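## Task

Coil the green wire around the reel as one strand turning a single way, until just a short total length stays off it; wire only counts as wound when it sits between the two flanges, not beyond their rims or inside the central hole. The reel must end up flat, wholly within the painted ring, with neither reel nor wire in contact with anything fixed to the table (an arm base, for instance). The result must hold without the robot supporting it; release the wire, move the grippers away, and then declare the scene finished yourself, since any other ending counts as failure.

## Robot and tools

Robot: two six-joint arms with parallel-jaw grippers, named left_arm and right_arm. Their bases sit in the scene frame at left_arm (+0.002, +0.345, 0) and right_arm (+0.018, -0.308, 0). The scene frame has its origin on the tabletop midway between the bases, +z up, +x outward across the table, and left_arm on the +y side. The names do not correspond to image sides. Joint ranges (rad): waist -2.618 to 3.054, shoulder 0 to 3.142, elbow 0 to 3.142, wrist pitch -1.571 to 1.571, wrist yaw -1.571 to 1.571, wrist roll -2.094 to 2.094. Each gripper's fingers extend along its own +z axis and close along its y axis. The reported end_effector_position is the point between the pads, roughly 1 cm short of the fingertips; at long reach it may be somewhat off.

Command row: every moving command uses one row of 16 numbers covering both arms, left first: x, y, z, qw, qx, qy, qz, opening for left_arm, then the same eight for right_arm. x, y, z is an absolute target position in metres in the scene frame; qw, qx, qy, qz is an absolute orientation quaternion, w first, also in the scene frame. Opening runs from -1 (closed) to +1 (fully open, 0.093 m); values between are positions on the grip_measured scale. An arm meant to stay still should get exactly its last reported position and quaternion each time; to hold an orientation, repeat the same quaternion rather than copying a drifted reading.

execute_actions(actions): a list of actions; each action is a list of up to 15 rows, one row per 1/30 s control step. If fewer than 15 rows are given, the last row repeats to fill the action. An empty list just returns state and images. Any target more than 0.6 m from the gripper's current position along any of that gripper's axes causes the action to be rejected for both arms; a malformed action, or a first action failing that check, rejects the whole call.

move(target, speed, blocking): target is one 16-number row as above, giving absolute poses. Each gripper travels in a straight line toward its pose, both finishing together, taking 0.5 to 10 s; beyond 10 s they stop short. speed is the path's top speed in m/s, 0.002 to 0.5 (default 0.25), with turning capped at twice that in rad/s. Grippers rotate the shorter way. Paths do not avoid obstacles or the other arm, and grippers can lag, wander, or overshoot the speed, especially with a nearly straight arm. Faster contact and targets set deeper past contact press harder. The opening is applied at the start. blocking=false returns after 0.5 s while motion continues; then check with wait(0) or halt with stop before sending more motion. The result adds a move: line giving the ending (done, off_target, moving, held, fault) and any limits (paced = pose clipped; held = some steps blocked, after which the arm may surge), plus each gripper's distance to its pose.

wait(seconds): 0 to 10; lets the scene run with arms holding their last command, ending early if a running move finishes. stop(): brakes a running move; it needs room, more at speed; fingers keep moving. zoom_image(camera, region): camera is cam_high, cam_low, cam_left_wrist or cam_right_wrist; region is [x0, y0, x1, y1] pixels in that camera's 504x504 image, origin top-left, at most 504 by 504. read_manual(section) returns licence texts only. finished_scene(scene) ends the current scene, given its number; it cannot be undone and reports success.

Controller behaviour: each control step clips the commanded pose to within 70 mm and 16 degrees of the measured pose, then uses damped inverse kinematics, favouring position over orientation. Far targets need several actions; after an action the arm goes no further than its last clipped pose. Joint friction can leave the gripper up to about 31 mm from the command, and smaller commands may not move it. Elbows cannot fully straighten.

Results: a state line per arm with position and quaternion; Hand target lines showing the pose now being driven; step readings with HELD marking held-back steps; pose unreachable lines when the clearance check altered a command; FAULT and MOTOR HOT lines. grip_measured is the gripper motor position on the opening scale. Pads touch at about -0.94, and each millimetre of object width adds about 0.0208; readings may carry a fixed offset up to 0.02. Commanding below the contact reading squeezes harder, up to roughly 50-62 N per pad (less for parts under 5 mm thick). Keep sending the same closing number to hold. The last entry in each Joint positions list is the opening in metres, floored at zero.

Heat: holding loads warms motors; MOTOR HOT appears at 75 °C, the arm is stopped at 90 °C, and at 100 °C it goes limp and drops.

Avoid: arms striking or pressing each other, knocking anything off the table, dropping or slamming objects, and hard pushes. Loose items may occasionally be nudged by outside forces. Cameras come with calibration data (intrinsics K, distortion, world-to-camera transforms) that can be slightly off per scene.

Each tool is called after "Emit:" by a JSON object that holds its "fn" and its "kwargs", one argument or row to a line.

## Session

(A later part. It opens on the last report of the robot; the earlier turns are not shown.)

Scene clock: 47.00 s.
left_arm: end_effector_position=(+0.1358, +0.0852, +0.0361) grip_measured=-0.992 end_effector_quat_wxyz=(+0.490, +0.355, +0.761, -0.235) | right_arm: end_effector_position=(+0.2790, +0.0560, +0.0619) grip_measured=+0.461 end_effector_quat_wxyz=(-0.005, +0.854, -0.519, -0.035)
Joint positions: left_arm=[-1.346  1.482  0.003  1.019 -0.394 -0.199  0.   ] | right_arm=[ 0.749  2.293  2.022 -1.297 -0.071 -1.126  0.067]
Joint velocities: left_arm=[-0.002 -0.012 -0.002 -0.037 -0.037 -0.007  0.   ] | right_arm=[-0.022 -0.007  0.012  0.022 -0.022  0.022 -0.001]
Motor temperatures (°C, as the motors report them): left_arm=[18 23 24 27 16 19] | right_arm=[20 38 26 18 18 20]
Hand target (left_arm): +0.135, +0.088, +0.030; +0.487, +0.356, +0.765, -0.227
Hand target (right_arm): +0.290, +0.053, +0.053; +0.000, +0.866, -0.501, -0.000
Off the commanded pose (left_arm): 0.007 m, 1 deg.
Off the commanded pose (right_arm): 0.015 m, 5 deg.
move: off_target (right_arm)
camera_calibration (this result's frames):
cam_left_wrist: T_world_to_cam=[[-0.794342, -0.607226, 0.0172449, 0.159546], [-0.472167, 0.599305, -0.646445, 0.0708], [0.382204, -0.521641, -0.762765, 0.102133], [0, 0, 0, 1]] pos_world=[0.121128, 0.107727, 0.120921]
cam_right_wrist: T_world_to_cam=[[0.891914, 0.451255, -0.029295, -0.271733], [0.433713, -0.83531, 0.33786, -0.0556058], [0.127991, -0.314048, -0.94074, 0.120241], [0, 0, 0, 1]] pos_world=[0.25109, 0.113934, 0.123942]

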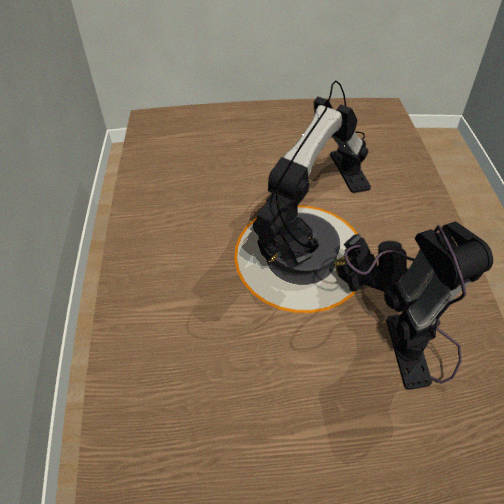

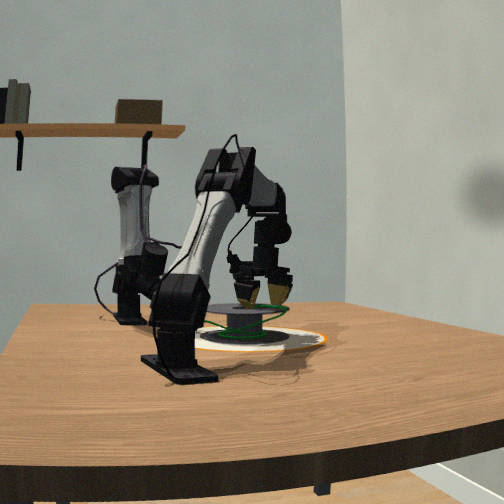

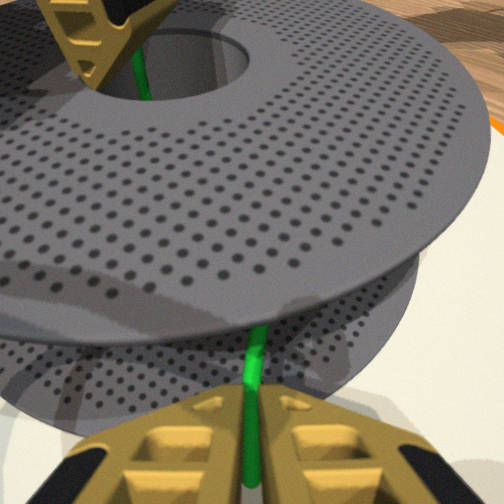

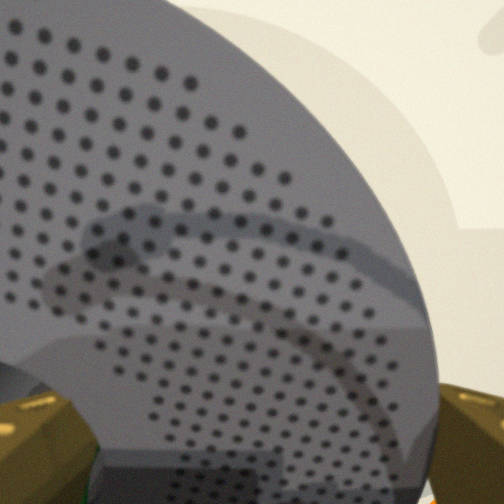

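Emit:
{"fn": "execute_actions", "kwargs": {
  "actions": [
    [[0.135,0.088,0.03,0.487,0.356,0.764,-0.227,-1,0.279,0.056,0.056,0,-0.854,0.519,0,1]],
    [[0.135,0.088,0.03,0.487,0.356,0.764,-0.227,-1,0.281,0.054,0.105,0,-0.854,0.519,0,1]],
    [[0.135,0.088,0.03,0.487,0.356,0.764,-0.227,-1,0.281,0.054,0.105,0,-0.854,0.519,0,1]]
  ]
}}

Emit:
{"fn": "move", "kwargs": {
  "target": [0.135,0.088,0.03,0.487,0.356,0.764,-0.227,-1,0.222,-0.040,0.105,0,0,1,0,1],
  "speed": 0.25
}}

Scene clock: 51.00 s.
left_arm: end_effector_position=(+0.1361, +0.0854, +0.0363) grip_measured=-0.992 end_effector_quat_wxyz=(+0.490, +0.354, +0.761, -0.235) | right_arm: end_effector_position=(+0.2805, +0.0567, +0.1069) grip_measured=+0.990 end_effector_quat_wxyz=(-0.008, +0.855, -0.519, -0.006)
Joint positions: left_arm=[-1.346  1.482  0.003  1.019 -0.396 -0.199  0.   ] | right_arm=[ 0.769  2.301  2.216 -1.47  -0.013 -1.107  0.093]
Joint velocities: left_arm=[-0.007 -0.002 -0.017 -0.022 -0.007 -0.022  0.   ] | right_arm=[ 0.002  0.002  0.002 -0.037 -0.037 -0.022  0.001]
Motor temperatures (°C, as the motors report them): left_arm=[18 23 24 27 16 19] | right_arm=[20 39 26 18 18 20]
Hand target (left_arm): +0.135, +0.088, +0.030; +0.487, +0.356, +0.765, -0.227
Hand target (right_arm): +0.281, +0.054, +0.105; -0.000, +0.855, -0.519, -0.000
Off the commanded pose (left_arm): 0.007 m, 1 deg.
Off the commanded pose (right_arm): 0.003 m, 1 deg.
Step readings (end_effector_position; steps 1 to 15: 1st action; 16 to 30: 2nd action; 31 to 45: 3rd action):
0: left_arm (+0.1358, +0.0852, +0.0362) | right_arm (+0.2790, +0.0559, +0.0619)
1: left_arm (+0.1358, +0.0852, +0.0362) | right_arm (+0.2787, +0.0560, +0.0619)
2: left_arm (+0.1358, +0.0852, +0.0362) | right_arm (+0.2793, +0.0557, +0.0617)
4: left_arm (+0.1359, +0.0853, +0.0362) | right_arm (+0.2789, +0.0560, +0.0616)
8: left_arm (+0.1360, +0.0854, +0.0363) | right_arm (+0.2781, +0.0566, +0.0615)
15: left_arm (+0.1361, +0.0854, +0.0363) | right_arm (+0.2794, +0.0556, +0.0615)
16: left_arm (+0.1361, +0.0854, +0.0363) | right_arm (+0.2792, +0.0553, +0.0657)
17: left_arm (+0.1361, +0.0854, +0.0363) | right_arm (+0.2800, +0.0562, +0.0717)
19: left_arm (+0.1361, +0.0854, +0.0363) | right_arm (+0.2838, +0.0613, +0.0883)
23: left_arm (+0.1361, +0.0854, +0.0363) | right_arm (+0.2869, +0.0656, +0.1064)
30: left_arm (+0.1361, +0.0854, +0.0363) | right_arm (+0.2814, +0.0581, +0.1069)
31: left_arm (+0.1361, +0.0854, +0.0363) | right_arm (+0.2812, +0.0577, +0.1069)
32: left_arm (+0.1361, +0.0854, +0.0363) | right_arm (+0.2810, +0.0575, +0.1069)
34: left_arm (+0.1361, +0.0854, +0.0363) | right_arm (+0.2808, +0.0572, +0.1069)
38: left_arm (+0.1361, +0.0854, +0.0363) | right_arm (+0.2806, +0.0569, +0.1069)
45: end_effector_position above
camera_calibration (this result's frames):
cam_left_wrist: T_world_to_cam=[[-0.793013, -0.608973, 0.0168072, 0.159892], [-0.472965, 0.598044, -0.64703, 0.0711746], [0.383972, -0.521052, -0.76228, 0.101906], [0, 0, 0, 1]] pos_world=[0.121331, 0.107902, 0.121045]
cam_right_wrist: T_world_to_cam=[[0.892239, 0.451507, 0.00712792, -0.276068], [0.414983, -0.826082, 0.381283, -0.0706806], [0.17804, -0.337238, -0.924431, 0.148162], [0, 0, 0, 1]] pos_world=[0.249271, 0.116224, 0.165882]

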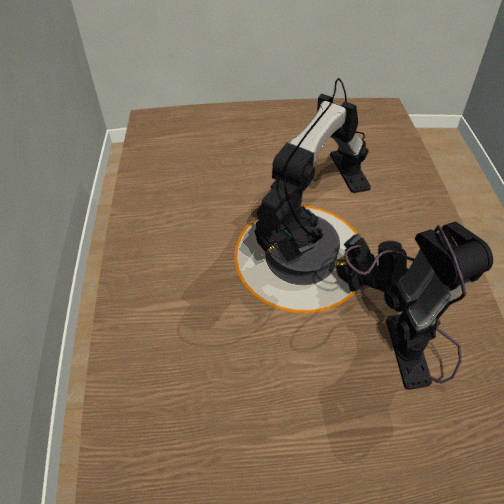

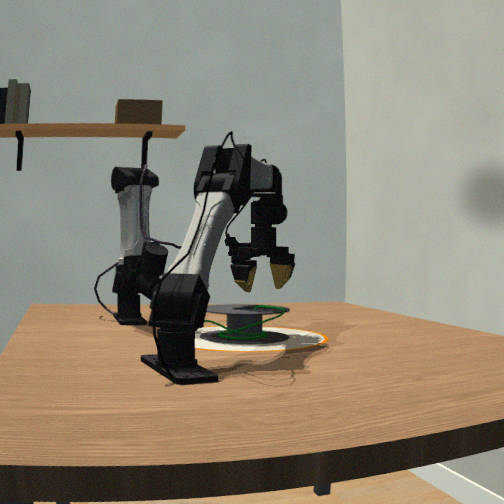

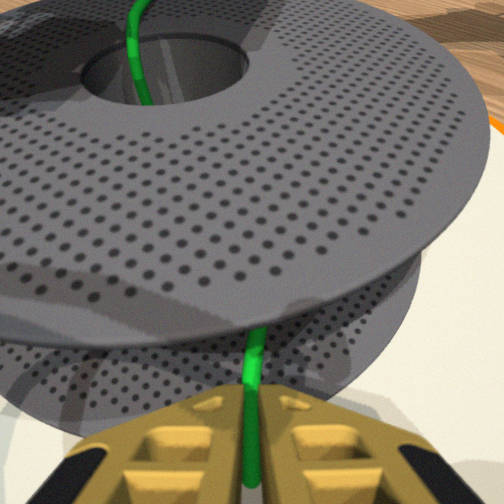

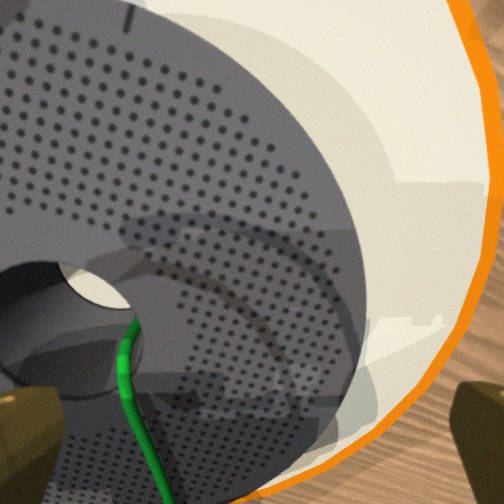

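Scene clock: 55.63 s.
left_arm: end_effector_position=(+0.1361, +0.0854, +0.0363) grip_measured=-0.992 end_effector_quat_wxyz=(+0.490, +0.354, +0.761, -0.235) | right_arm: end_effector_position=(+0.2192, -0.0353, +0.1075) grip_measured=+0.990 end_effector_quat_wxyz=(-0.008, -0.008, +1.000, +0.000)
Joint positions: left_arm=[-1.346  1.482  0.003  1.019 -0.396 -0.199  0.   ] | right_arm=[ 0.756  1.836  1.523 -1.267 -0.013  0.913  0.093]
Joint velocities: left_arm=[-0.017 -0.007 -0.012  0.022  0.007  0.037  0.   ] | right_arm=[ 0.002 -0.002 -0.002 -0.022 -0.007  0.066 -0.   ]
Motor temperatures (°C, as the motors report them): left_arm=[18 23 24 27 16 19] | right_arm=[20 40 26 18 18 20]
Hand target (left_arm): +0.135, +0.088, +0.030; +0.487, +0.356, +0.765, -0.227
Hand target (right_arm): +0.222, -0.040, +0.107; -0.001, +0.000, +1.000, +0.000
Off the commanded pose (left_arm): 0.007 m, 1 deg.
Off the commanded pose (right_arm): 0.006 m, 1 deg.
move: done
camera_calibration (this result's frames):
cam_left_wrist: T_world_to_cam=[[-0.792808, -0.609244, 0.0166516, 0.159956], [-0.473063, 0.59791, -0.647082, 0.0712114], [0.384275, -0.520889, -0.762239, 0.101856], [0, 0, 0, 1]] pos_world=[0.121361, 0.10793, 0.121055]
cam_right_wrist: T_world_to_cam=[[0.00663306, -0.999977, -0.00159589, -0.036028], [-0.910719, -0.00670007, 0.412973, 0.194616], [-0.412974, -0.00128586, -0.910742, 0.268527], [0, 0, 0, 1]] pos_world=[0.288374, -0.0343779, 0.16413]

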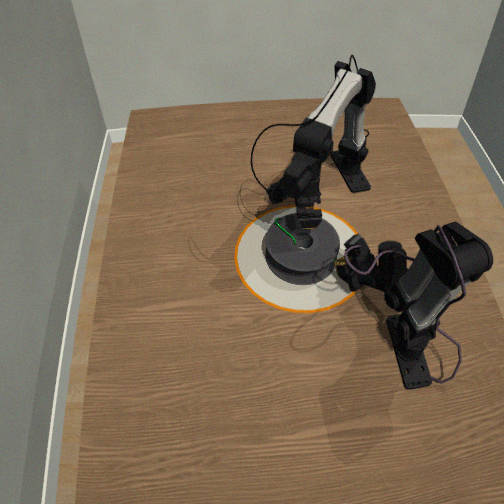

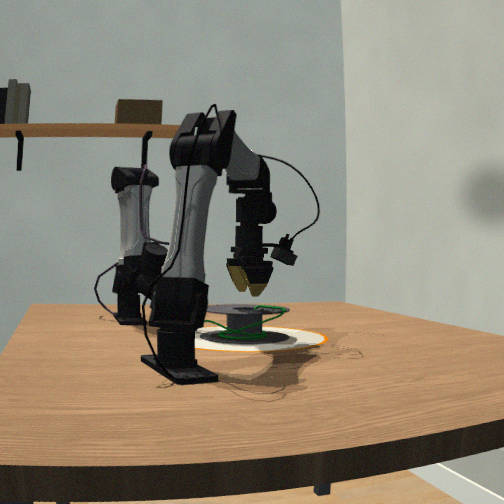

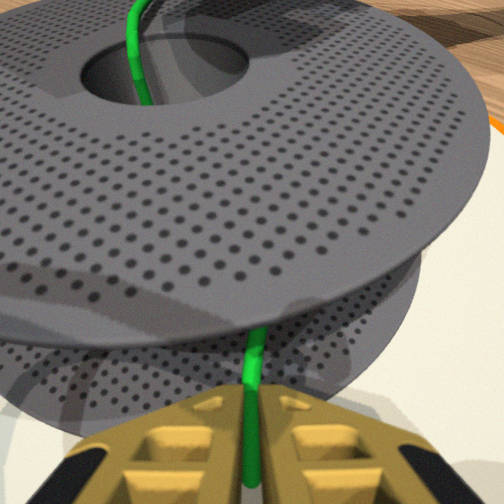

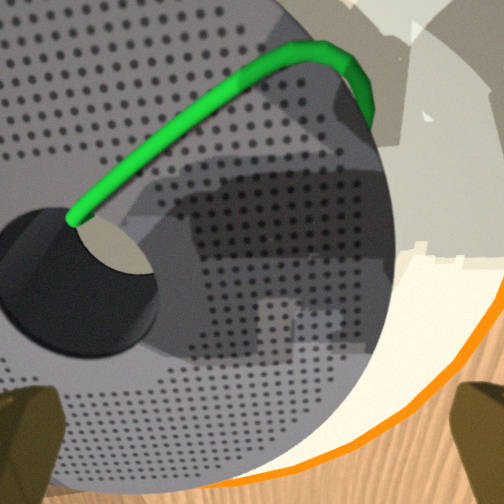

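Emit:
{"fn": "execute_actions", "kwargs": {
  "actions": [
    [[0.135,0.088,0.03,0.487,0.356,0.764,-0.227,-1,0.232,-0.046,0.075,0,0,1,0,1]],
    [[0.135,0.088,0.03,0.487,0.356,0.764,-0.227,-1,0.232,-0.046,0.044,0,0,1,0,1]],
    [[0.135,0.088,0.03,0.487,0.356,0.764,-0.227,-1,0.232,-0.046,0.044,0,0,1,0,1]]
  ]
}}

Scene clock: 58.03 s.
left_arm: end_effector_position=(+0.1361, +0.0854, +0.0363) grip_measured=-0.992 end_effector_quat_wxyz=(+0.490, +0.354, +0.761, -0.235) | right_arm: end_effector_position=(+0.2304, -0.0420, +0.0528) grip_measured=+0.990 end_effector_quat_wxyz=(+0.000, -0.000, +1.000, +0.010)
Joint positions: left_arm=[-1.346  1.482  0.003  1.019 -0.396 -0.199  0.   ] | right_arm=[ 0.718  1.857  1.328 -1.027 -0.012  0.892  0.093]
Joint velocities: left_arm=[ 0.002  0.007 -0.017 -0.037 -0.007 -0.007  0.   ] | right_arm=[-0.012  0.007  0.007  0.037 -0.066 -0.037 -0.   ]
Motor temperatures (°C, as the motors report them): left_arm=[18 23 24 28 16 19] | right_arm=[20 40 26 18 18 20]
Hand target (left_arm): +0.135, +0.088, +0.030; +0.487, +0.356, +0.765, -0.227
Hand target (right_arm): +0.232, -0.046, +0.044; -0.000, -0.000, +1.000, +0.000
Off the commanded pose (left_arm): 0.007 m, 1 deg.
Off the commanded pose (right_arm): 0.010 m, 1 deg.
Step readings (end_effector_position; steps 1 to 15: 1st action; 16 to 30: 2nd action; 31 to 45: 3rd action):
0: left_arm (+0.1361, +0.0854, +0.0363) | right_arm (+0.2193, -0.0352, +0.1075)
1: left_arm (+0.1361, +0.0854, +0.0363) | right_arm (+0.2205, -0.0354, +0.1041)
2: left_arm (+0.1361, +0.0854, +0.0363) | right_arm (+0.2214, -0.0375, +0.0987)
4: left_arm (+0.1361, +0.0854, +0.0363) | right_arm (+0.2220, -0.0458, +0.0873)
8: left_arm (+0.1361, +0.0854, +0.0363) | right_arm (+0.2246, -0.0491, +0.0814)
15: left_arm (+0.1361, +0.0854, +0.0363) | right_arm (+0.2286, -0.0441, +0.0813)
16: left_arm (+0.1361, +0.0854, +0.0363) | right_arm (+0.2291, -0.0435, +0.0778)
17: left_arm (+0.1361, +0.0854, +0.0363) | right_arm (+0.2292, -0.0434, +0.0731)
19: left_arm (+0.1361, +0.0854, +0.0363) | right_arm (+0.2260, -0.0474, +0.0610)
23: left_arm (+0.1361, +0.0854, +0.0363) | right_arm (+0.2269, -0.0463, +0.0527)
30: left_arm (+0.1361, +0.0854, +0.0363) | right_arm (+0.2299, -0.0426, +0.0527)
31: left_arm (+0.1361, +0.0854, +0.0363) | right_arm (+0.2300, -0.0425, +0.0527)
32: left_arm (+0.1361, +0.0854, +0.0363) | right_arm (+0.2301, -0.0423, +0.0527)
34: left_arm (+0.1361, +0.0854, +0.0363) | right_arm (+0.2302, -0.0422, +0.0528)
38: left_arm (+0.1361, +0.0854, +0.0363) | right_arm (+0.2303, -0.0420, +0.0528)
45: end_effector_position above
camera_calibration (this result's frames):
cam_left_wrist: T_world_to_cam=[[-0.792808, -0.609244, 0.0166516, 0.159956], [-0.473063, 0.59791, -0.647082, 0.0712114], [0.384275, -0.520889, -0.762239, 0.101856], [0, 0, 0, 1]] pos_world=[0.121361, 0.10793, 0.121055]
cam_right_wrist: T_world_to_cam=[[-0.00996694, -0.99973, -0.0209672, -0.0379731], [-0.917478, 0.000804177, 0.397787, 0.229995], [-0.397663, 0.0232017, -0.917238, 0.22113], [0, 0, 0, 1]] pos_world=[0.298572, -0.0432784, 0.110544]

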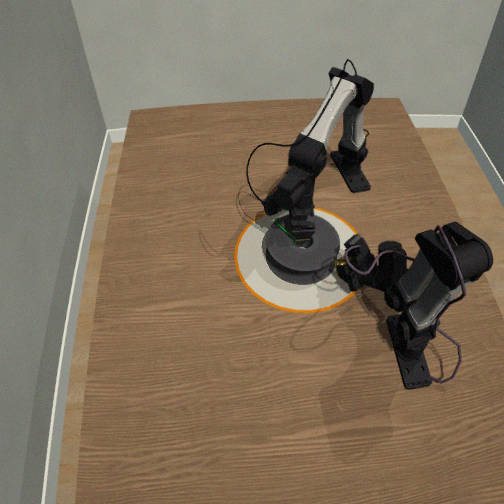

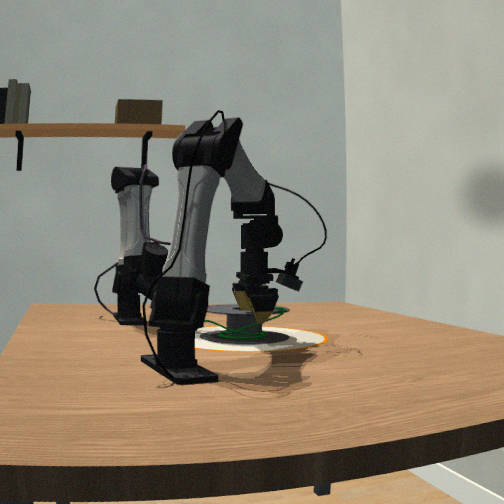

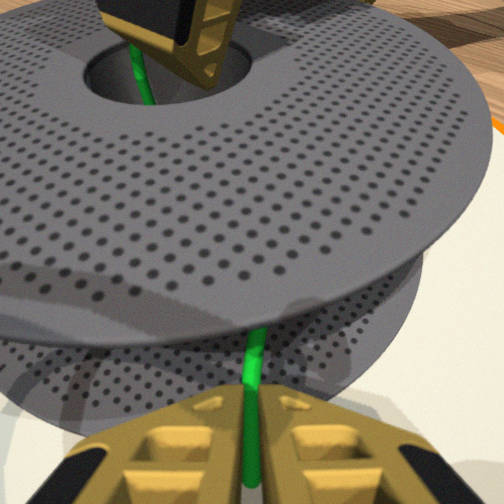

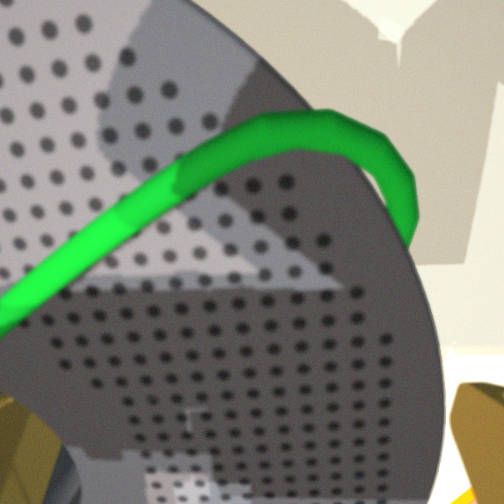

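Emit:
{"fn": "execute_actions", "kwargs": {
  "actions": [
    [[0.135,0.088,0.03,0.487,0.356,0.764,-0.227,-1,0.231,-0.043,0.05,0,0,1,0,0.42]],
    [[0.135,0.088,0.03,0.487,0.356,0.764,-0.227,-1,0.2463,-0.0409,0.052,0,-0.1305,0.9914,0,0.42]],
    [[0.135,0.088,0.03,0.487,0.356,0.764,-0.227,-1,0.2615,-0.0346,0.052,0,-0.2588,0.9659,0,0.42]],
    [[0.135,0.088,0.03,0.487,0.356,0.764,-0.227,-1,0.2745,-0.0245,0.052,0,-0.3827,0.9239,0,0.42]]
  ]
}}

Scene clock: 60.90 s.
left_arm: end_effector_position=(+0.1362, +0.0852, +0.0368) grip_measured=-0.992 end_effector_quat_wxyz=(+0.491, +0.354, +0.760, -0.235) | right_arm: end_effector_position=(+0.2684, -0.0154, +0.0537) grip_measured=+0.455 end_effector_quat_wxyz=(+0.007, -0.374, +0.927, +0.021)
Joint positions: left_arm=[-1.346  1.482  0.003  1.022 -0.396 -0.199  0.   ] | right_arm=[ 0.676  2.006  1.538 -1.071 -0.031  0.085  0.067]
Joint velocities: left_arm=[ 0.012  0.002  0.007  0.11   0.007 -0.007  0.   ] | right_arm=[-0.012 -0.002 -0.017 -0.007 -0.007 -0.066 -0.   ]
Motor temperatures (°C, as the motors report them): left_arm=[18 23 24 28 16 19] | right_arm=[20 40 26 18 18 20]
Hand target (left_arm): +0.135, +0.088, +0.030; +0.487, +0.356, +0.765, -0.227
Hand target (right_arm): +0.274, -0.025, +0.052; +0.000, -0.382, +0.924, +0.001
Off the commanded pose (left_arm): 0.007 m, 1 deg.
Off the commanded pose (right_arm): 0.011 m, 3 deg.
Step readings (end_effector_position; steps 1 to 15: 1st action; 16 to 30: 2nd action; 31 to 45: 3rd action; 46 to 60: 4th action):
0: left_arm (+0.1361, +0.0854, +0.0363) | right_arm (+0.2304, -0.0420, +0.0528)
1: left_arm (+0.1361, +0.0854, +0.0363) | right_arm (+0.2304, -0.0420, +0.0528)
2: left_arm (+0.1361, +0.0854, +0.0363) | right_arm (+0.2305, -0.0415, +0.0528)
4: left_arm (+0.1361, +0.0854, +0.0363) | right_arm (+0.2305, -0.0415, +0.0528)
8: left_arm (+0.1361, +0.0854, +0.0363) | right_arm (+0.2305, -0.0415, +0.0528)
15: left_arm (+0.1361, +0.0854, +0.0363) | right_arm (+0.2305, -0.0415, +0.0528)
16: left_arm (+0.1361, +0.0854, +0.0363) | right_arm (+0.2318, -0.0412, +0.0531)
17: left_arm (+0.1361, +0.0854, +0.0363) | right_arm (+0.2344, -0.0400, +0.0536)
19: left_arm (+0.1361, +0.0854, +0.0363) | right_arm (+0.2395, -0.0385, +0.0528)
23: left_arm (+0.1361, +0.0854, +0.0363) | right_arm (+0.2437, -0.0372, +0.0529)
30: left_arm (+0.1361, +0.0854, +0.0363) | right_arm (+0.2440, -0.0367, +0.0529)
31: left_arm (+0.1361, +0.0854, +0.0363) | right_arm (+0.2454, -0.0361, +0.0533)
32: left_arm (+0.1361, +0.0854, +0.0363) | right_arm (+0.2483, -0.0344, +0.0538)
34: left_arm (+0.1361, +0.0854, +0.0363) | right_arm (+0.2543, -0.0305, +0.0533)
38: left_arm (+0.1361, +0.0854, +0.0364) | right_arm (+0.2582, -0.0274, +0.0528)
45: left_arm (+0.1361, +0.0854, +0.0364) | right_arm (+0.2577, -0.0274, +0.0531)
46: left_arm (+0.1361, +0.0854, +0.0364) | right_arm (+0.2589, -0.0267, +0.0536)
47: left_arm (+0.1361, +0.0854, +0.0364) | right_arm (+0.2612, -0.0244, +0.0541)
49: left_arm (+0.1361, +0.0854, +0.0364) | right_arm (+0.2667, -0.0187, +0.0537)
53: left_arm (+0.1362, +0.0853, +0.0365) | right_arm (+0.2695, -0.0144, +0.0532)
60: end_effector_position above
camera_calibration (this result's frames):
cam_left_wrist: T_world_to_cam=[[-0.792819, -0.6092, 0.0176991, 0.1598], [-0.472632, 0.596234, -0.648941, 0.071908], [0.384782, -0.522858, -0.760633, 0.102152], [0, 0, 0, 1]] pos_world=[0.121372, 0.107887, 0.121536]
cam_right_wrist: T_world_to_cam=[[0.685723, -0.727011, -0.0351866, -0.192731], [-0.666205, -0.646374, 0.371983, 0.188478], [-0.29318, -0.231636, -0.927572, 0.205047], [0, 0, 0, 1]] pos_world=[0.317841, 0.0292055, 0.113304]

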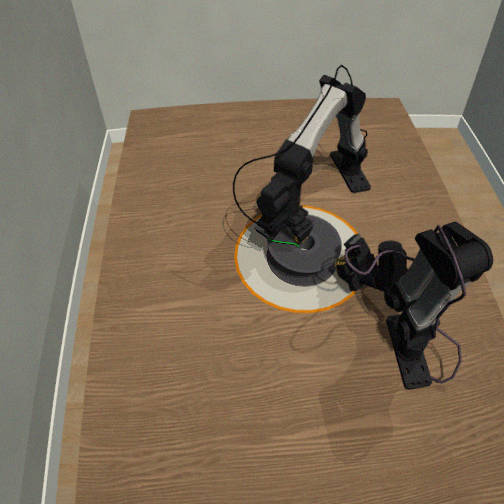

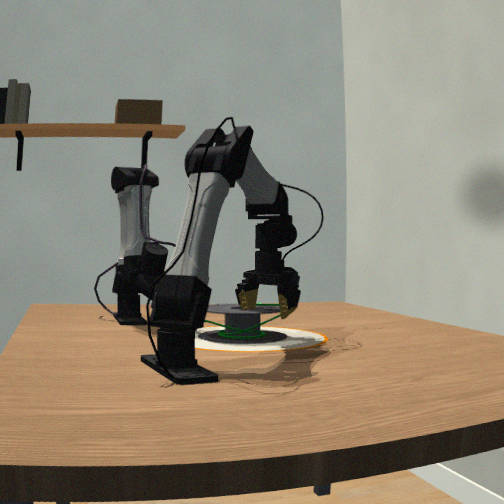

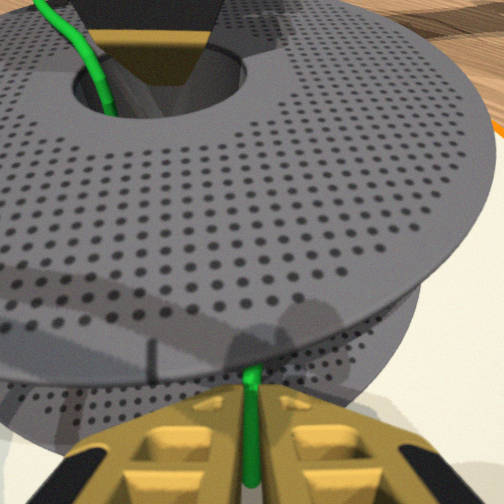

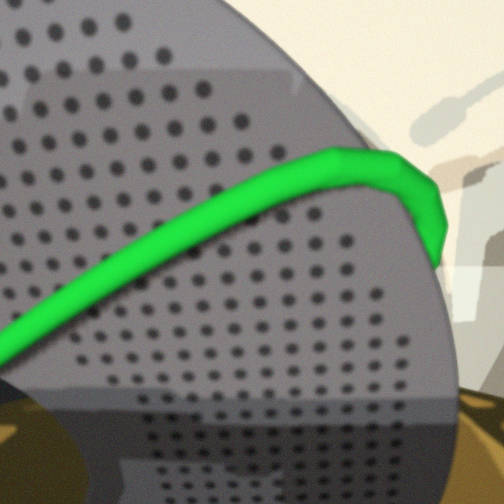

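Emit:
{"fn": "zoom_image", "kwargs": {
  "camera": "cam_low",
  "region": [190,295,320,355]
}}

Region (190, 295, 320, 355) of cam_low's 504x504 image, scaled by 3.877, with more detail than that image has; it fills the top 233 rows of this view, and the rest is white.

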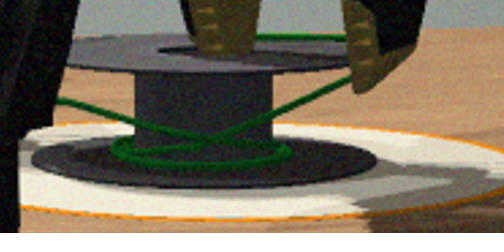

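Emit:
{"fn": "execute_actions", "kwargs": {
  "actions": [
    [[0.135,0.088,0.03,0.487,0.356,0.764,-0.227,-1,0.2866,-0.0115,0.052,0,-0.5,0.866,0,0.42]],
    [[0.135,0.088,0.03,0.487,0.356,0.764,-0.227,-1,0.2929,0.0037,0.052,0,-0.6088,0.7934,0,0.42]],
    [[0.135,0.088,0.03,0.487,0.356,0.764,-0.227,-1,0.2929,0.0037,0.052,0,-0.6088,0.7934,0,0.42]]
  ]
}}

Emit:
{"fn": "zoom_image", "kwargs": {
  "camera": "cam_low",
  "region": [190,295,320,355]
}}

Scene clock: 63.43 s.
left_arm: end_effector_position=(+0.1367, +0.0834, +0.0407) grip_measured=-0.992 end_effector_quat_wxyz=(+0.496, +0.350, +0.757, -0.241) | right_arm: end_effector_position=(+0.2847, +0.0135, +0.0542) grip_measured=+0.455 end_effector_quat_wxyz=(+0.006, -0.594, +0.804, +0.034)
Joint positions: left_arm=[-1.346  1.482  0.003  1.041 -0.396 -0.199  0.   ] | right_arm=[ 0.68   2.139  1.74  -1.146 -0.064 -0.418  0.067]
Joint velocities: left_arm=[ 0.012 -0.002 -0.012  0.007 -0.037 -0.022  0.   ] | right_arm=[-0.017  0.002  0.012  0.022 -0.022 -0.007 -0.001]
Motor temperatures (°C, as the motors report them): left_arm=[18 23 24 28 16 19] | right_arm=[20 40 26 18 18 20]
Hand target (left_arm): +0.135, +0.088, +0.030; +0.487, +0.356, +0.764, -0.227
Hand target (right_arm): +0.293, +0.004, +0.052; +0.000, -0.608, +0.794, +0.001
Off the commanded pose (left_arm): 0.012 m, 2 deg.
Off the commanded pose (right_arm): 0.013 m, 4 deg.
Step readings (end_effector_position; steps 1 to 15: 1st action; 16 to 30: 2nd action; 31 to 45: 3rd action):
0: left_arm (+0.1363, +0.0849, +0.0373) | right_arm (+0.2682, -0.0153, +0.0538)
1: left_arm (+0.1363, +0.0849, +0.0373) | right_arm (+0.2692, -0.0142, +0.0542)
2: left_arm (+0.1363, +0.0849, +0.0373) | right_arm (+0.2715, -0.0116, +0.0545)
4: left_arm (+0.1363, +0.0849, +0.0373) | right_arm (+0.2767, -0.0044, +0.0539)
8: left_arm (+0.1363, +0.0849, +0.0375) | right_arm (+0.2789, +0.0004, +0.0533)
15: left_arm (+0.1364, +0.0845, +0.0382) | right_arm (+0.2779, -0.0007, +0.0536)
16: left_arm (+0.1364, +0.0845, +0.0382) | right_arm (+0.2787, +0.0004, +0.0541)
17: left_arm (+0.1364, +0.0845, +0.0382) | right_arm (+0.2809, +0.0027, +0.0543)
19: left_arm (+0.1364, +0.0844, +0.0386) | right_arm (+0.2851, +0.0093, +0.0540)
23: left_arm (+0.1365, +0.0840, +0.0394) | right_arm (+0.2856, +0.0136, +0.0538)
30: left_arm (+0.1366, +0.0836, +0.0401) | right_arm (+0.2849, +0.0134, +0.0541)
31: left_arm (+0.1366, +0.0836, +0.0402) | right_arm (+0.2849, +0.0134, +0.0542)
32: left_arm (+0.1366, +0.0836, +0.0403) | right_arm (+0.2848, +0.0134, +0.0541)
34: left_arm (+0.1366, +0.0835, +0.0405) | right_arm (+0.2848, +0.0134, +0.0542)
38: left_arm (+0.1366, +0.0834, +0.0406) | right_arm (+0.2847, +0.0135, +0.0542)
45: end_effector_position above
camera_calibration (this result's frames):
cam_left_wrist: T_world_to_cam=[[-0.792919, -0.608813, 0.0250283, 0.158687], [-0.469577, 0.58437, -0.661822, 0.0768019], [0.3883, -0.536524, -0.749243, 0.104169], [0, 0, 0, 1]] pos_world=[0.121441, 0.107619, 0.124906]
cam_right_wrist: T_world_to_cam=[[0.95196, -0.302158, -0.0497255, -0.263649], [-0.266281, -0.896994, 0.352839, 0.108379], [-0.151217, -0.322648, -0.934362, 0.17817], [0, 0, 0, 1]] pos_world=[0.306785, 0.0750381, 0.115125]

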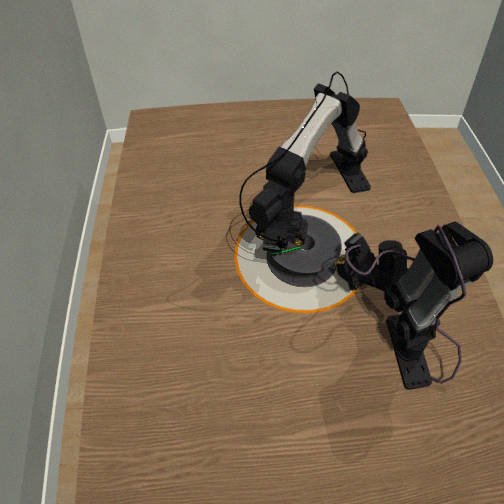

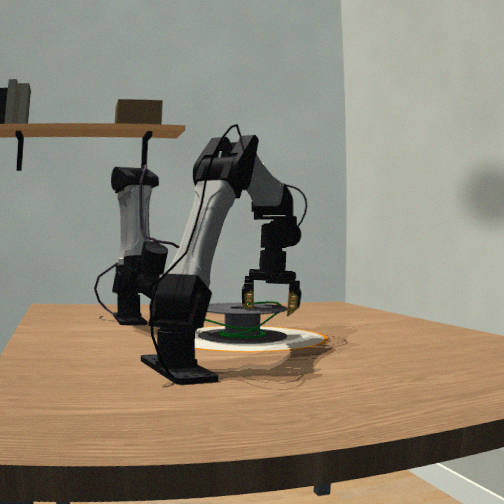

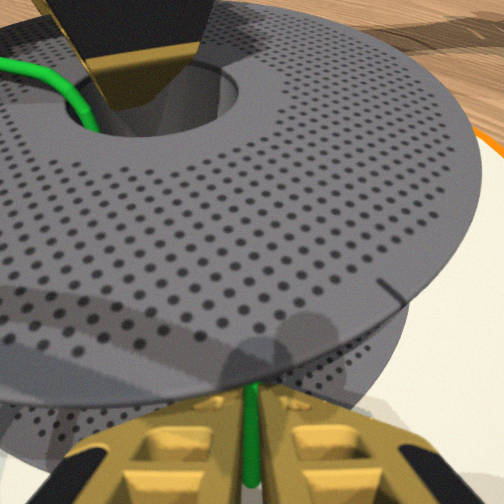

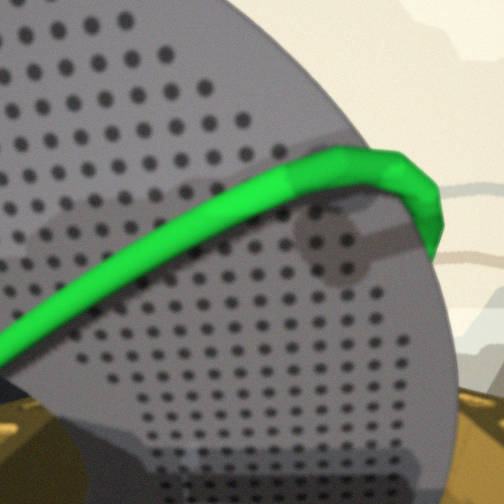

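Region (190, 295, 320, 355) of cam_low's 504x504 image, scaled by 3.877, with more detail than that image has; it fills the top 233 rows of this view, and the rest is white.

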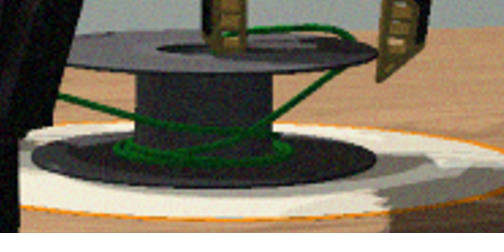

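Emit:
{"fn": "execute_actions", "kwargs": {
  "actions": [
    [[0.135,0.088,0.012,0.52,0.34,0.745,-0.24,-1,0.2929,0.0037,0.052,0,-0.6088,0.7934,0,0.42]],
    [[0.135,0.088,0.012,0.52,0.34,0.745,-0.24,-1,0.295,0.020,0.052,0,-0.7071,0.7071,0,0.42]],
    [[0.135,0.088,0.012,0.52,0.34,0.745,-0.24,-1,0.2929,0.0363,0.052,0,-0.7934,0.6088,0,0.42]]
  ]
}}

Emit:
{"fn": "zoom_image", "kwargs": {
  "camera": "cam_low",
  "region": [190,295,320,355]
}}

Scene clock: 65.90 s.
left_arm: end_effector_position=(+0.1367, +0.0773, +0.0214) grip_measured=-0.992 end_effector_quat_wxyz=(+0.521, +0.327, +0.750, -0.242) | right_arm: end_effector_position=(+0.2809, +0.0482, +0.0570) grip_measured=+0.454 end_effector_quat_wxyz=(-0.013, +0.772, -0.635, -0.040)
Joint positions: left_arm=[-1.403  1.974  0.003  1.574 -0.496 -0.221  0.   ] | right_arm=[ 0.732  2.243  1.918 -1.219 -0.079 -0.858  0.067]
Joint velocities: left_arm=[-0.017 -0.022  0.007 -0.081  0.022 -0.007  0.   ] | right_arm=[-0.007  0.017  0.012 -0.007 -0.022 -0.066 -0.   ]
Motor temperatures (°C, as the motors report them): left_arm=[18 23 24 28 16 19] | right_arm=[20 41 26 18 18 20]
Hand target (left_arm): +0.136, +0.086, +0.012; +0.513, +0.336, +0.757, -0.224
Hand target (right_arm): +0.293, +0.036, +0.053; -0.001, +0.793, -0.610, -0.001
Off the commanded pose (left_arm): 0.014 m, 2 deg.
Off the commanded pose (right_arm): 0.018 m, 6 deg.
joint sent to its limit (left arm) — the command would take joint 3 (elbow) past its lower limit and joint 4 (wrist pitch) past its upper limit, so those joints were sent only as far as their limits.
Step readings (end_effector_position; steps 1 to 15: 1st action; 16 to 30: 2nd action; 31 to 45: 3rd action):
0: left_arm (+0.1367, +0.0834, +0.0407) | right_arm (+0.2847, +0.0135, +0.0542)
1: left_arm (+0.1368, +0.0828, +0.0394) | right_arm (+0.2847, +0.0135, +0.0542)
2: left_arm (+0.1358, +0.0828, +0.0330) | right_arm (+0.2848, +0.0129, +0.0541)
4: left_arm (+0.1337, +0.0858, +0.0164) | right_arm (+0.2844, +0.0131, +0.0541)
8: left_arm (+0.1343, +0.0829, +0.0149) | right_arm (+0.2845, +0.0117, +0.0536)
15: left_arm (+0.1356, +0.0814, +0.0157) | right_arm (+0.2843, +0.0114, +0.0536)
16: left_arm (+0.1358, +0.0813, +0.0158) | right_arm (+0.2850, +0.0125, +0.0545)
17: left_arm (+0.1360, +0.0810, +0.0159) | right_arm (+0.2864, +0.0152, +0.0548)
19: left_arm (+0.1363, +0.0808, +0.0159) | right_arm (+0.2881, +0.0228, +0.0550)
23: left_arm (+0.1363, +0.0795, +0.0171) | right_arm (+0.2886, +0.0279, +0.0565)
30: left_arm (+0.1365, +0.0781, +0.0195) | right_arm (+0.2875, +0.0286, +0.0563)
31: left_arm (+0.1365, +0.0780, +0.0199) | right_arm (+0.2872, +0.0300, +0.0566)
32: left_arm (+0.1366, +0.0777, +0.0206) | right_arm (+0.2869, +0.0332, +0.0568)
34: left_arm (+0.1366, +0.0775, +0.0210) | right_arm (+0.2848, +0.0409, +0.0565)
38: left_arm (+0.1367, +0.0773, +0.0214) | right_arm (+0.2816, +0.0463, +0.0576)
45: end_effector_position above
camera_calibration (this result's frames):
cam_left_wrist: T_world_to_cam=[[-0.767772, -0.640174, 0.026535, 0.154446], [-0.470131, 0.534731, -0.702168, 0.0723818], [0.43532, -0.55158, -0.711517, 0.080407], [0, 0, 0, 1]] pos_world=[0.117605, 0.104518, 0.103937]
cam_right_wrist: T_world_to_cam=[[0.982374, 0.183942, -0.0332622, -0.282383], [0.184632, -0.927055, 0.326312, 0.0138178], [0.0291864, -0.326701, -0.944677, 0.14157], [0, 0, 0, 1]] pos_world=[0.270723, 0.111003, 0.119836]

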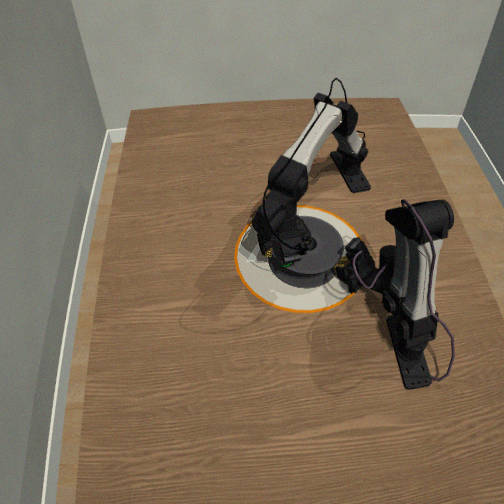

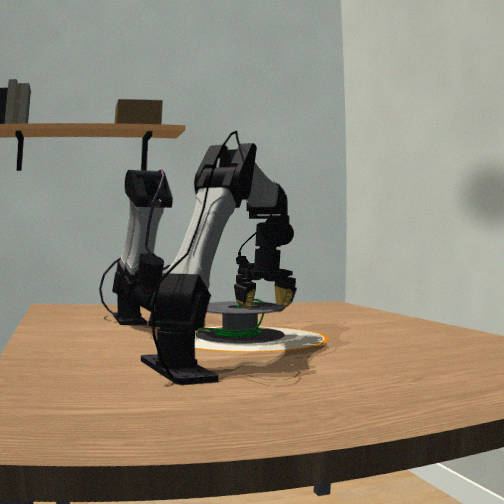

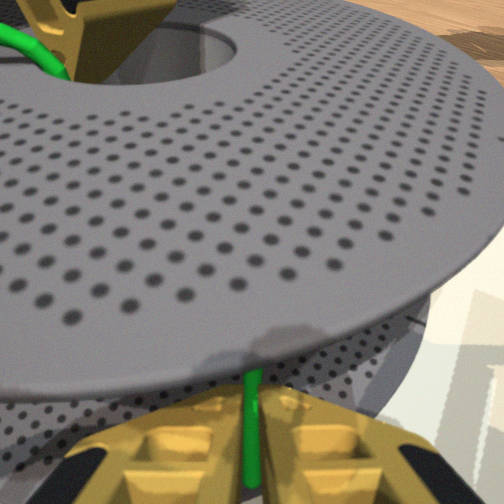

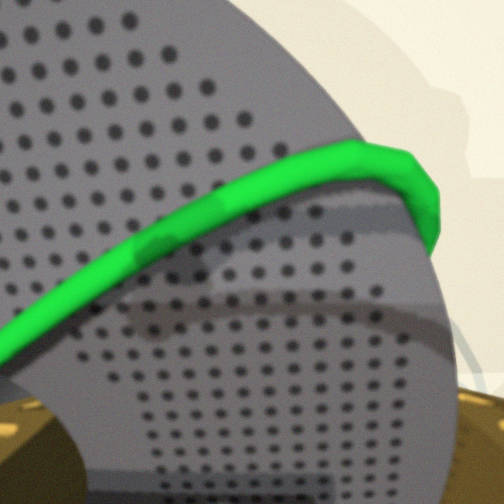

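Region (190, 295, 320, 355) of cam_low's 504x504 image, scaled by 3.877, with more detail than that image has; it fills the top 233 rows of this view, and the rest is white.

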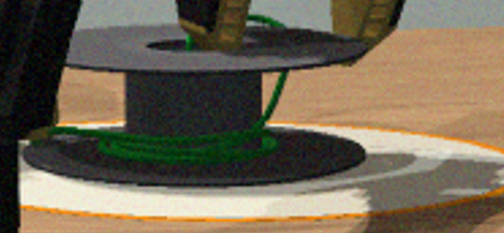

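Emit:
{"fn": "move", "kwargs": {
  "target": [0.143,0.014,0.02,0.53,0.30,0.76,-0.21,-1,0.292,-0.020,0.052,0,-0.7934,0.6088,0,0.42],
  "speed": 0.07
}}

Emit:
{"fn": "zoom_image", "kwargs": {
  "camera": "cam_low",
  "region": [190,295,320,355]
}}

Scene clock: 68.10 s.
left_arm: end_effector_position=(+0.1412, +0.0131, +0.0198) grip_measured=-0.992 end_effector_quat_wxyz=(+0.533, +0.302, +0.758, -0.224) | right_arm: end_effector_position=(+0.2815, -0.0097, +0.0539) grip_measured=+0.454 end_effector_quat_wxyz=(+0.007, +0.783, -0.621, -0.032)
Joint positions: left_arm=[-1.482  1.974  0.284  1.266 -0.633 -0.279  0.   ] | right_arm=[ 0.647  2.103  1.684 -1.17  -0.063 -0.979  0.067]
Joint velocities: left_arm=[-0.012 -0.012 -0.012 -0.007 -0.007 -0.051  0.   ] | right_arm=[ 0.007 -0.007  0.002 -0.022 -0.066 -0.051 -0.   ]
Motor temperatures (°C, as the motors report them): left_arm=[18 23 24 28 16 19] | right_arm=[20 41 26 18 18 20]
Hand target (left_arm): +0.142, +0.014, +0.020; +0.533, +0.301, +0.762, -0.212
Hand target (right_arm): +0.291, -0.020, +0.053; +0.002, +0.793, -0.610, -0.003
Off the commanded pose (left_arm): 0.002 m, 2 deg.
Off the commanded pose (right_arm): 0.015 m, 4 deg.
move: off_target (right_arm)
camera_calibration (this result's frames):
cam_left_wrist: T_world_to_cam=[[-0.723675, -0.689809, 0.0213884, 0.111428], [-0.497579, 0.50003, -0.708791, 0.112143], [0.478236, -0.523577, -0.705094, 0.0352794], [0, 0, 0, 1]] pos_world=[0.119566, 0.0392609, 0.101978]
cam_right_wrist: T_world_to_cam=[[0.974578, 0.217756, -0.0527227, -0.268852], [0.221951, -0.906233, 0.359833, -0.0510631], [0.0305766, -0.362387, -0.931526, 0.118253], [0, 0, 0, 1]] pos_world=[0.269735, 0.0551223, 0.114355]

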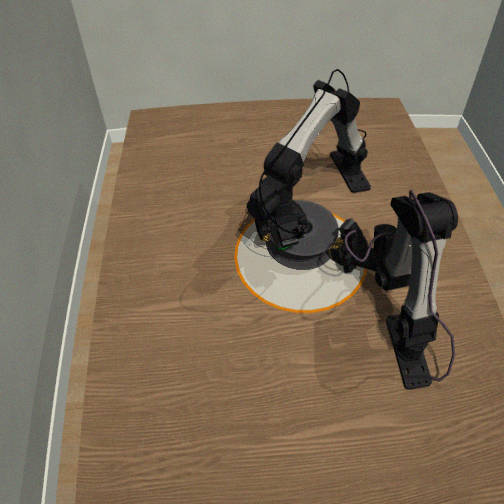

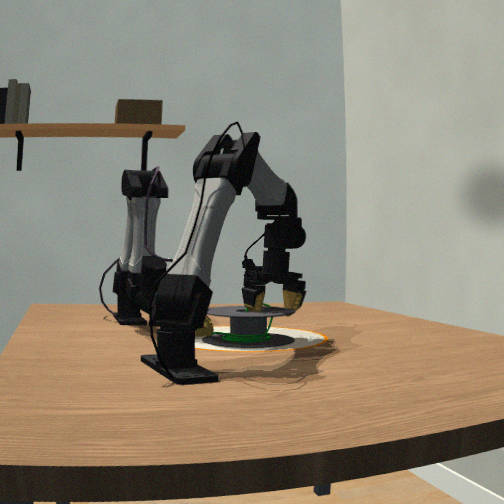

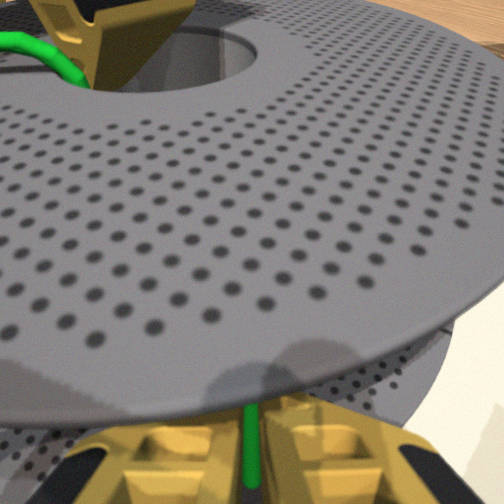

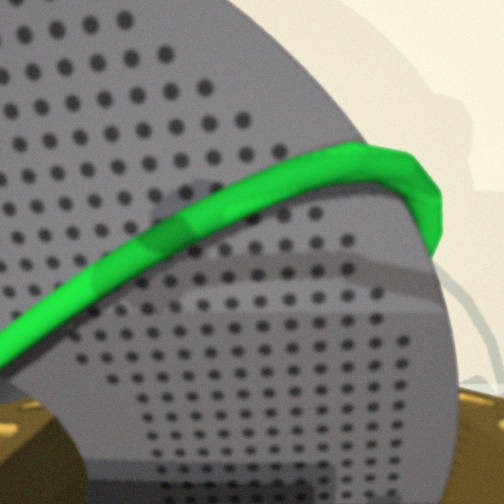

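Region (190, 295, 320, 355) of cam_low's 504x504 image, scaled by 3.877, with more detail than that image has; it fills the top 233 rows of this view, and the rest is white.

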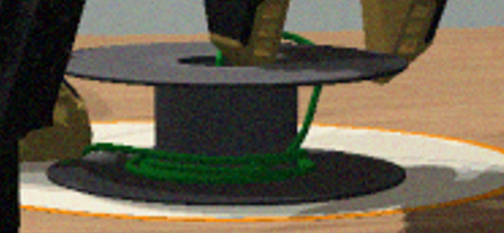

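Emit:
{"fn": "move", "kwargs": {
  "target": [0.148,0.004,0.022,0.547,0.2463,0.7812,-0.1725,-1,0.2906,0.0515,0.052,0,-0.866,0.5,0,0.42],
  "speed": 0.08
}}

Emit:
{"fn": "zoom_image", "kwargs": {
  "camera": "cam_low",
  "region": [190,295,320,355]
}}

Scene clock: 73.43 s.
left_arm: end_effector_position=(+0.1502, +0.0069, +0.0194) grip_measured=-0.992 end_effector_quat_wxyz=(+0.551, +0.243, +0.779, -0.175) | right_arm: end_effector_position=(+0.2795, +0.0387, +0.0539) grip_measured=+0.454 end_effector_quat_wxyz=(+0.024, +0.865, -0.501, -0.019)
Joint positions: left_arm=[-1.527  1.974  0.399  1.066 -0.823 -0.393  0.   ] | right_arm=[ 0.739  2.294  1.992 -1.321 -0.032 -1.179  0.067]
Joint velocities: left_arm=[-0.007 -0.002  0.002 -0.051  0.022 -0.066  0.   ] | right_arm=[-0.012 -0.012 -0.002 -0.022 -0.022 -0.022  0.001]
Motor temperatures (°C, as the motors report them): left_arm=[18 24 24 27 16 19] | right_arm=[20 42 26 18 18 20]
Hand target (left_arm): +0.148, +0.004, +0.022; +0.548, +0.246, +0.781, -0.173
Hand target (right_arm): +0.290, +0.051, +0.051; +0.001, +0.866, -0.500, +0.001
Off the commanded pose (left_arm): 0.005 m, 1 deg.
Off the commanded pose (right_arm): 0.017 m, 4 deg.
move: off_target (right_arm)
camera_calibration (this result's frames):
cam_left_wrist: T_world_to_cam=[[-0.602008, -0.798434, 0.00946788, 0.0963847], [-0.567167, 0.419229, -0.70892, 0.130482], [0.562057, -0.432145, -0.705225, 0.0142442], [0, 0, 0, 1]] pos_world=[0.124023, 0.0284107, 0.101634]
cam_right_wrist: T_world_to_cam=[[0.87098, 0.487441, -0.061598, -0.258382], [0.470676, -0.791845, 0.389161, -0.0823012], [0.140917, -0.367945, -0.919108, 0.104546], [0, 0, 0, 1]] pos_world=[0.249051, 0.0992438, 0.112202]

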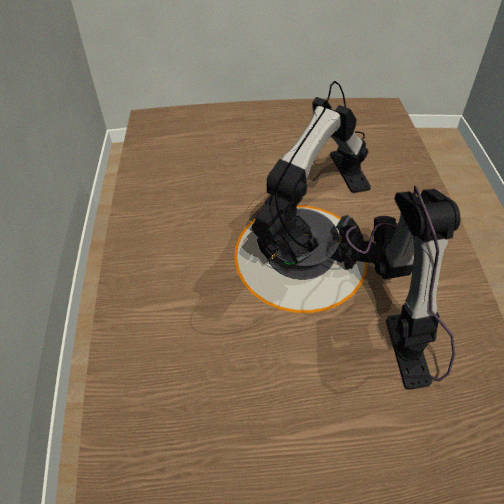

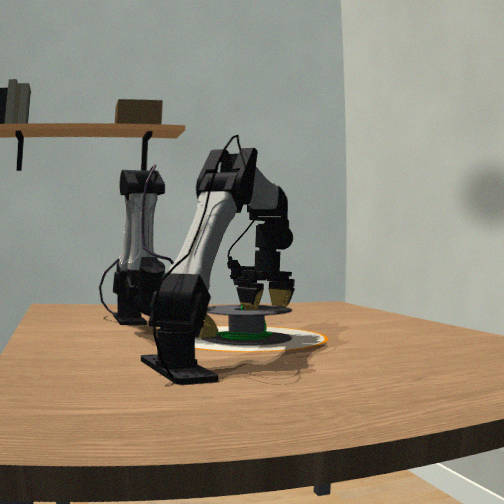

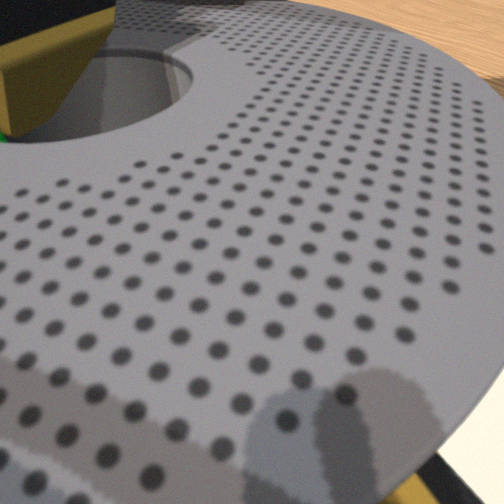

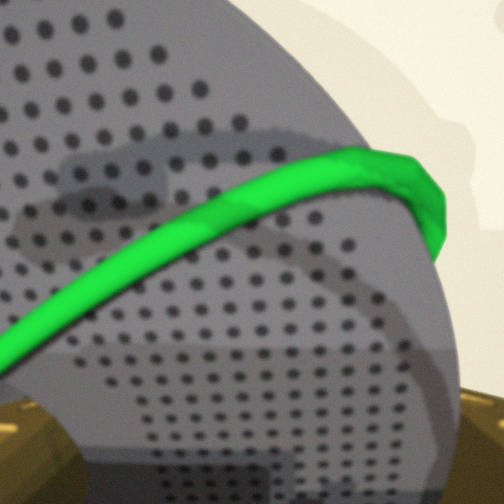

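Region (190, 295, 320, 355) of cam_low's 504x504 image, scaled by 3.877, with more detail than that image has; it fills the top 233 rows of this view, and the rest is white.

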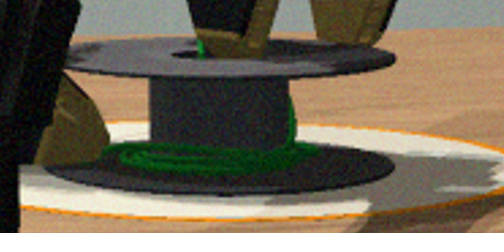

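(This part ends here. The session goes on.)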